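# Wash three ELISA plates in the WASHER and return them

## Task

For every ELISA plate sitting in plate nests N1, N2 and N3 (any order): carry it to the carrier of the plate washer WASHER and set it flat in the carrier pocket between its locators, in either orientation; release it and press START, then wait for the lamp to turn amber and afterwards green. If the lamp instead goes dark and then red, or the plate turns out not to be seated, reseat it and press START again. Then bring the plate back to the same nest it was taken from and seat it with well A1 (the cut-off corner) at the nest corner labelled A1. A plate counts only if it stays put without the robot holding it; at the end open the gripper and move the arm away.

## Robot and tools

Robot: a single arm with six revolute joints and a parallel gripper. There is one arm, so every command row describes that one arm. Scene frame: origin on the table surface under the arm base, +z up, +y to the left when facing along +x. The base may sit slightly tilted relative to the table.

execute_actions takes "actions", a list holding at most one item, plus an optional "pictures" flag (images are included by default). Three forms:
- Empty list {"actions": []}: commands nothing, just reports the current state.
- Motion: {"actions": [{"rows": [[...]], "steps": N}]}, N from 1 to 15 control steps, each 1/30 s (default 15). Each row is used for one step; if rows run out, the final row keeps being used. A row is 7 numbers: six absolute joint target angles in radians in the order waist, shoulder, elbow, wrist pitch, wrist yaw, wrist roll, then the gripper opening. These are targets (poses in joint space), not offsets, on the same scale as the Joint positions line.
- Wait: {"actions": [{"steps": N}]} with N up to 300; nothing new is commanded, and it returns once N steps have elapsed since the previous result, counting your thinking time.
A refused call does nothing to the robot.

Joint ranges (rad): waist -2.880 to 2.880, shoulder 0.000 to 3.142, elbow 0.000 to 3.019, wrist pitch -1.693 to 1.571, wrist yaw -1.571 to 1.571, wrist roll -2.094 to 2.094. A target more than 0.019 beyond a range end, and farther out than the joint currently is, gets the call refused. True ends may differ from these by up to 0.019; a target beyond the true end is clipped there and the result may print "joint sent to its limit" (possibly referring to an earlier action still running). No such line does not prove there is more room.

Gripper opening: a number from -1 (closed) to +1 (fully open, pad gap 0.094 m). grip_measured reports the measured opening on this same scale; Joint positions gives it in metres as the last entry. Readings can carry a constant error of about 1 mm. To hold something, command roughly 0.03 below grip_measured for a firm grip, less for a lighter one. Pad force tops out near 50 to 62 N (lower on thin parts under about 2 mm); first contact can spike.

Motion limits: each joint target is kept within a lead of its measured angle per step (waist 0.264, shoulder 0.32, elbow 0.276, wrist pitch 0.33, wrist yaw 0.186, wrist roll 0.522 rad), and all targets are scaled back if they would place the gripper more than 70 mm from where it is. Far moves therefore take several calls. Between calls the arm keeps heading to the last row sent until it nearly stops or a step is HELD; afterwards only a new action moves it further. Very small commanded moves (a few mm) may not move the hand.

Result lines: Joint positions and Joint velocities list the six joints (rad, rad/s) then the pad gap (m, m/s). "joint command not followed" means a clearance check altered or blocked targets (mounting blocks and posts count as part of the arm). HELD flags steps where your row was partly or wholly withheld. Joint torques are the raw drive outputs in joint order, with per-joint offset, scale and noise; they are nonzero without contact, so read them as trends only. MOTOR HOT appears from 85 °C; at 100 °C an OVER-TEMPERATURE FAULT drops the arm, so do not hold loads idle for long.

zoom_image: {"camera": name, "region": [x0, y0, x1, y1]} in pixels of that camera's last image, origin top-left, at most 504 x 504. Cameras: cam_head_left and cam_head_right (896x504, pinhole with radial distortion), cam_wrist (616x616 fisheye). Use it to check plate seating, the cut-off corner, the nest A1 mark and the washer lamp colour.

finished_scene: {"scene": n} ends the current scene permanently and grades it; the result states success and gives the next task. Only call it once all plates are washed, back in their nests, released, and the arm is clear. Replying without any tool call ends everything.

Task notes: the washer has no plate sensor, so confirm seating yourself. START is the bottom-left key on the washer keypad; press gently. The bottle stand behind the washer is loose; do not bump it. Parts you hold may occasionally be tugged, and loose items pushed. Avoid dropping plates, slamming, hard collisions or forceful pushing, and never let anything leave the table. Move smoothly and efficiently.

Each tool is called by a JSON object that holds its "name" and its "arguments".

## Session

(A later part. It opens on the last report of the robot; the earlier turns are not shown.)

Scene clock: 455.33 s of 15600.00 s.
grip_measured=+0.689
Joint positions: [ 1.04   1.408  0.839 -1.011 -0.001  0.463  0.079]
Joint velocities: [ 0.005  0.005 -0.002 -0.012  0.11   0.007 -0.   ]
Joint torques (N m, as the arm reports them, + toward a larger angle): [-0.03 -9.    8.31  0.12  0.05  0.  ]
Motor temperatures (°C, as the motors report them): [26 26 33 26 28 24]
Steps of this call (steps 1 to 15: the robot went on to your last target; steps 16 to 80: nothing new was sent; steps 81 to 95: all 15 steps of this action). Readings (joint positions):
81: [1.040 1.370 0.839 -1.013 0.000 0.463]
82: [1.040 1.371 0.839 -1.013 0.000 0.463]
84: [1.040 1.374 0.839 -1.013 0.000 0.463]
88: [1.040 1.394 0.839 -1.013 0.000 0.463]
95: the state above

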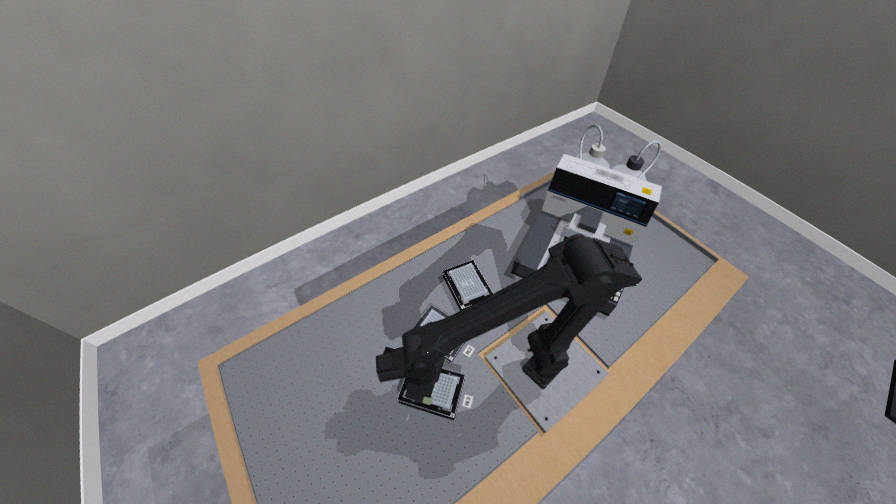

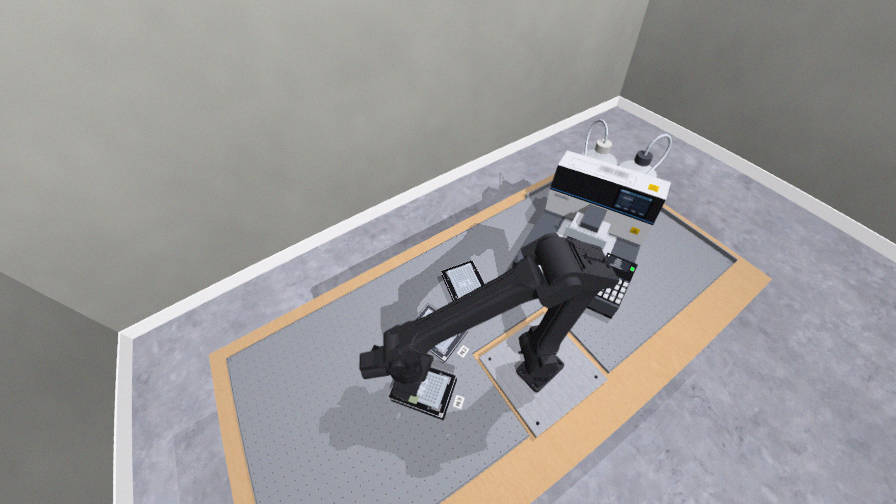

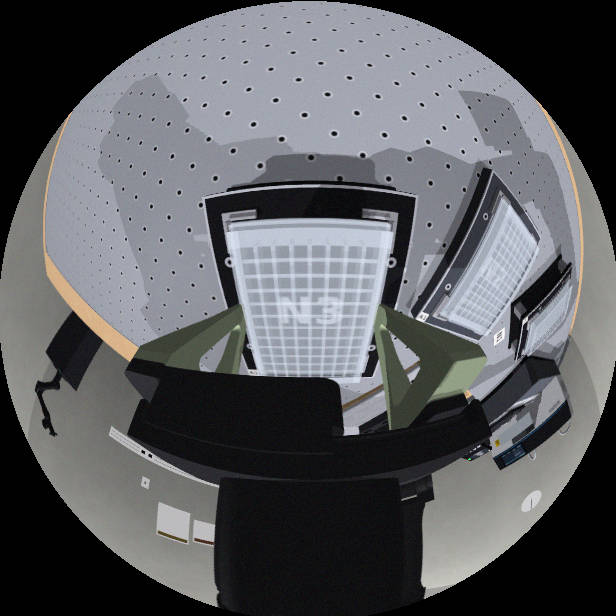

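{"name": "execute_actions", "arguments": {"actions": [{"rows":[[1.04,1.41,0.838,-1.01,0,0.465,1],[1.04,1.41,0.838,-1.01,0,0.465,1],[1.04,1.41,0.838,-1.01,0,0.465,1],[1.04,1.41,0.838,-1.01,0,0.465,1],[1.04,1.41,0.838,-1.01,0,0.465,1],[1.04,1.41,0.838,-1.01,0,0.465,1],[1.04,1.395,0.838,-1.015,0,0.465,1],[1.04,1.385,0.838,-1.02,0,0.465,1],[1.04,1.375,0.838,-1.025,0,0.465,1],[1.04,1.365,0.85,-1.03,0,0.465,1],[1.04,1.355,0.87,-1.04,0,0.465,1],[1.04,1.345,0.89,-1.06,0,0.465,1],[1.04,1.335,0.91,-1.09,0,0.465,1],[1.04,1.325,0.93,-1.12,0,0.465,1],[1.04,1.315,0.95,-1.15,0,0.465,1]],"steps":15}], "pictures": false}}

{"name": "execute_actions", "arguments": {"actions": [{"steps":12}]}}

{"name": "zoom_image", "arguments": {"camera": "cam_wrist", "region": [170,150,450,400]}}

Scene clock: 460.63 s of 15600.00 s.
grip_measured=+1.000
Joint positions: [ 1.04   1.357  0.857 -1.094 -0.001  0.463  0.094]
Joint velocities: [-0.005 -0.298  0.325 -0.799  0.037  0.037  0.   ]
Joint torques (N m, as the arm reports them, + toward a larger angle): [  0.35 -12.25  15.64  -0.16   0.06  -0.05]
Motor temperatures (°C, as the motors report them): [26 26 33 26 28 24]
Steps of this call (steps 1 to 15: the robot went on to your last target; steps 16 to 90: nothing new was sent; then 1.80 s passed at rest; steps 91 to 105: all 15 steps of this action). Readings (joint positions):
91: [1.040 1.408 0.839 -1.011 -0.001 0.463]
92: [1.040 1.408 0.839 -1.011 -0.001 0.463]
94: [1.040 1.408 0.839 -1.011 -0.001 0.463]
98: [1.040 1.407 0.839 -1.011 -0.001 0.463]
105: the state above

Scene clock: 461.03 s of 15600.00 s.
grip_measured=+1.000
Joint positions: [ 1.04   1.314  0.914 -1.14  -0.001  0.463  0.094]
Joint velocities: [-0.005 -0.015 -0.007  0.002  0.037 -0.037  0.   ]
Joint torques (N m, as the arm reports them, + toward a larger angle): [ 0.38 -9.59 12.9  -0.53  0.06 -0.05]
Motor temperatures (°C, as the motors report them): [26 26 33 26 28 24]
Steps of this call (steps 1 to 12: the robot went on to your last target). Readings (joint positions):
1: [1.040 1.347 0.869 -1.115 -0.001 0.463]
2: [1.040 1.337 0.881 -1.127 -0.001 0.463]
4: [1.040 1.322 0.901 -1.136 -0.001 0.463]
8: [1.040 1.314 0.914 -1.138 -0.001 0.463]
12: the state above

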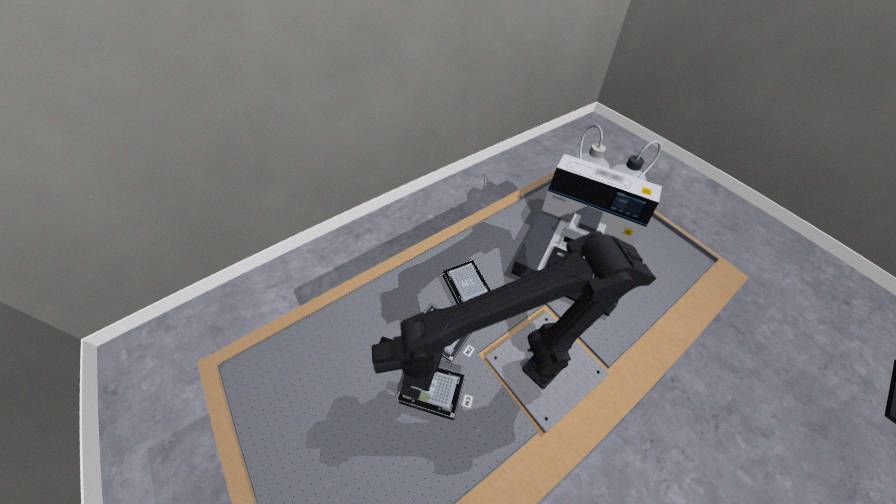

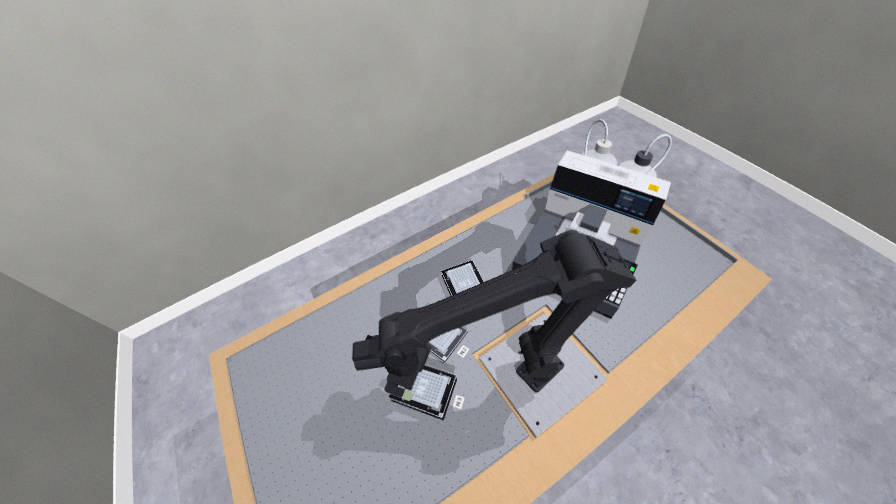

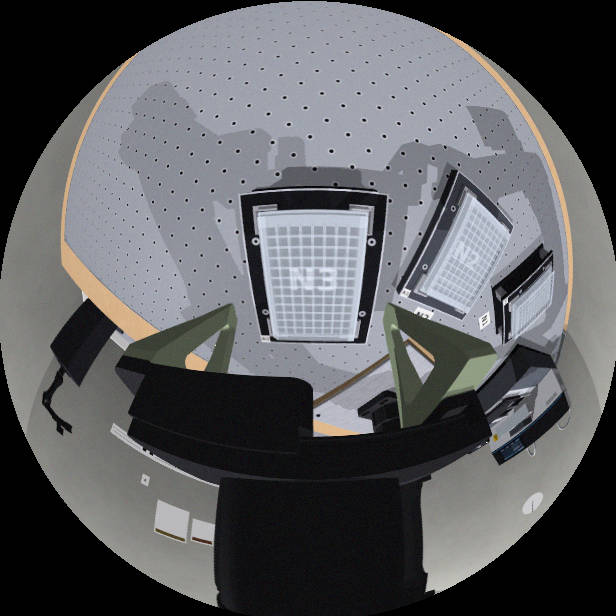

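Region (170, 150, 450, 400) of cam_wrist's 616x616 image, scaled by 1.800, with more detail than that image has; it fills the top 450 rows of this view, and the rest is white.

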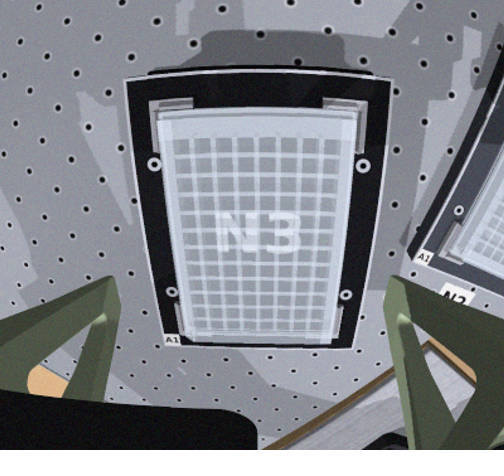

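{"name": "finished_scene", "arguments": {"scene": 1}}

The scene is finished: the task was done.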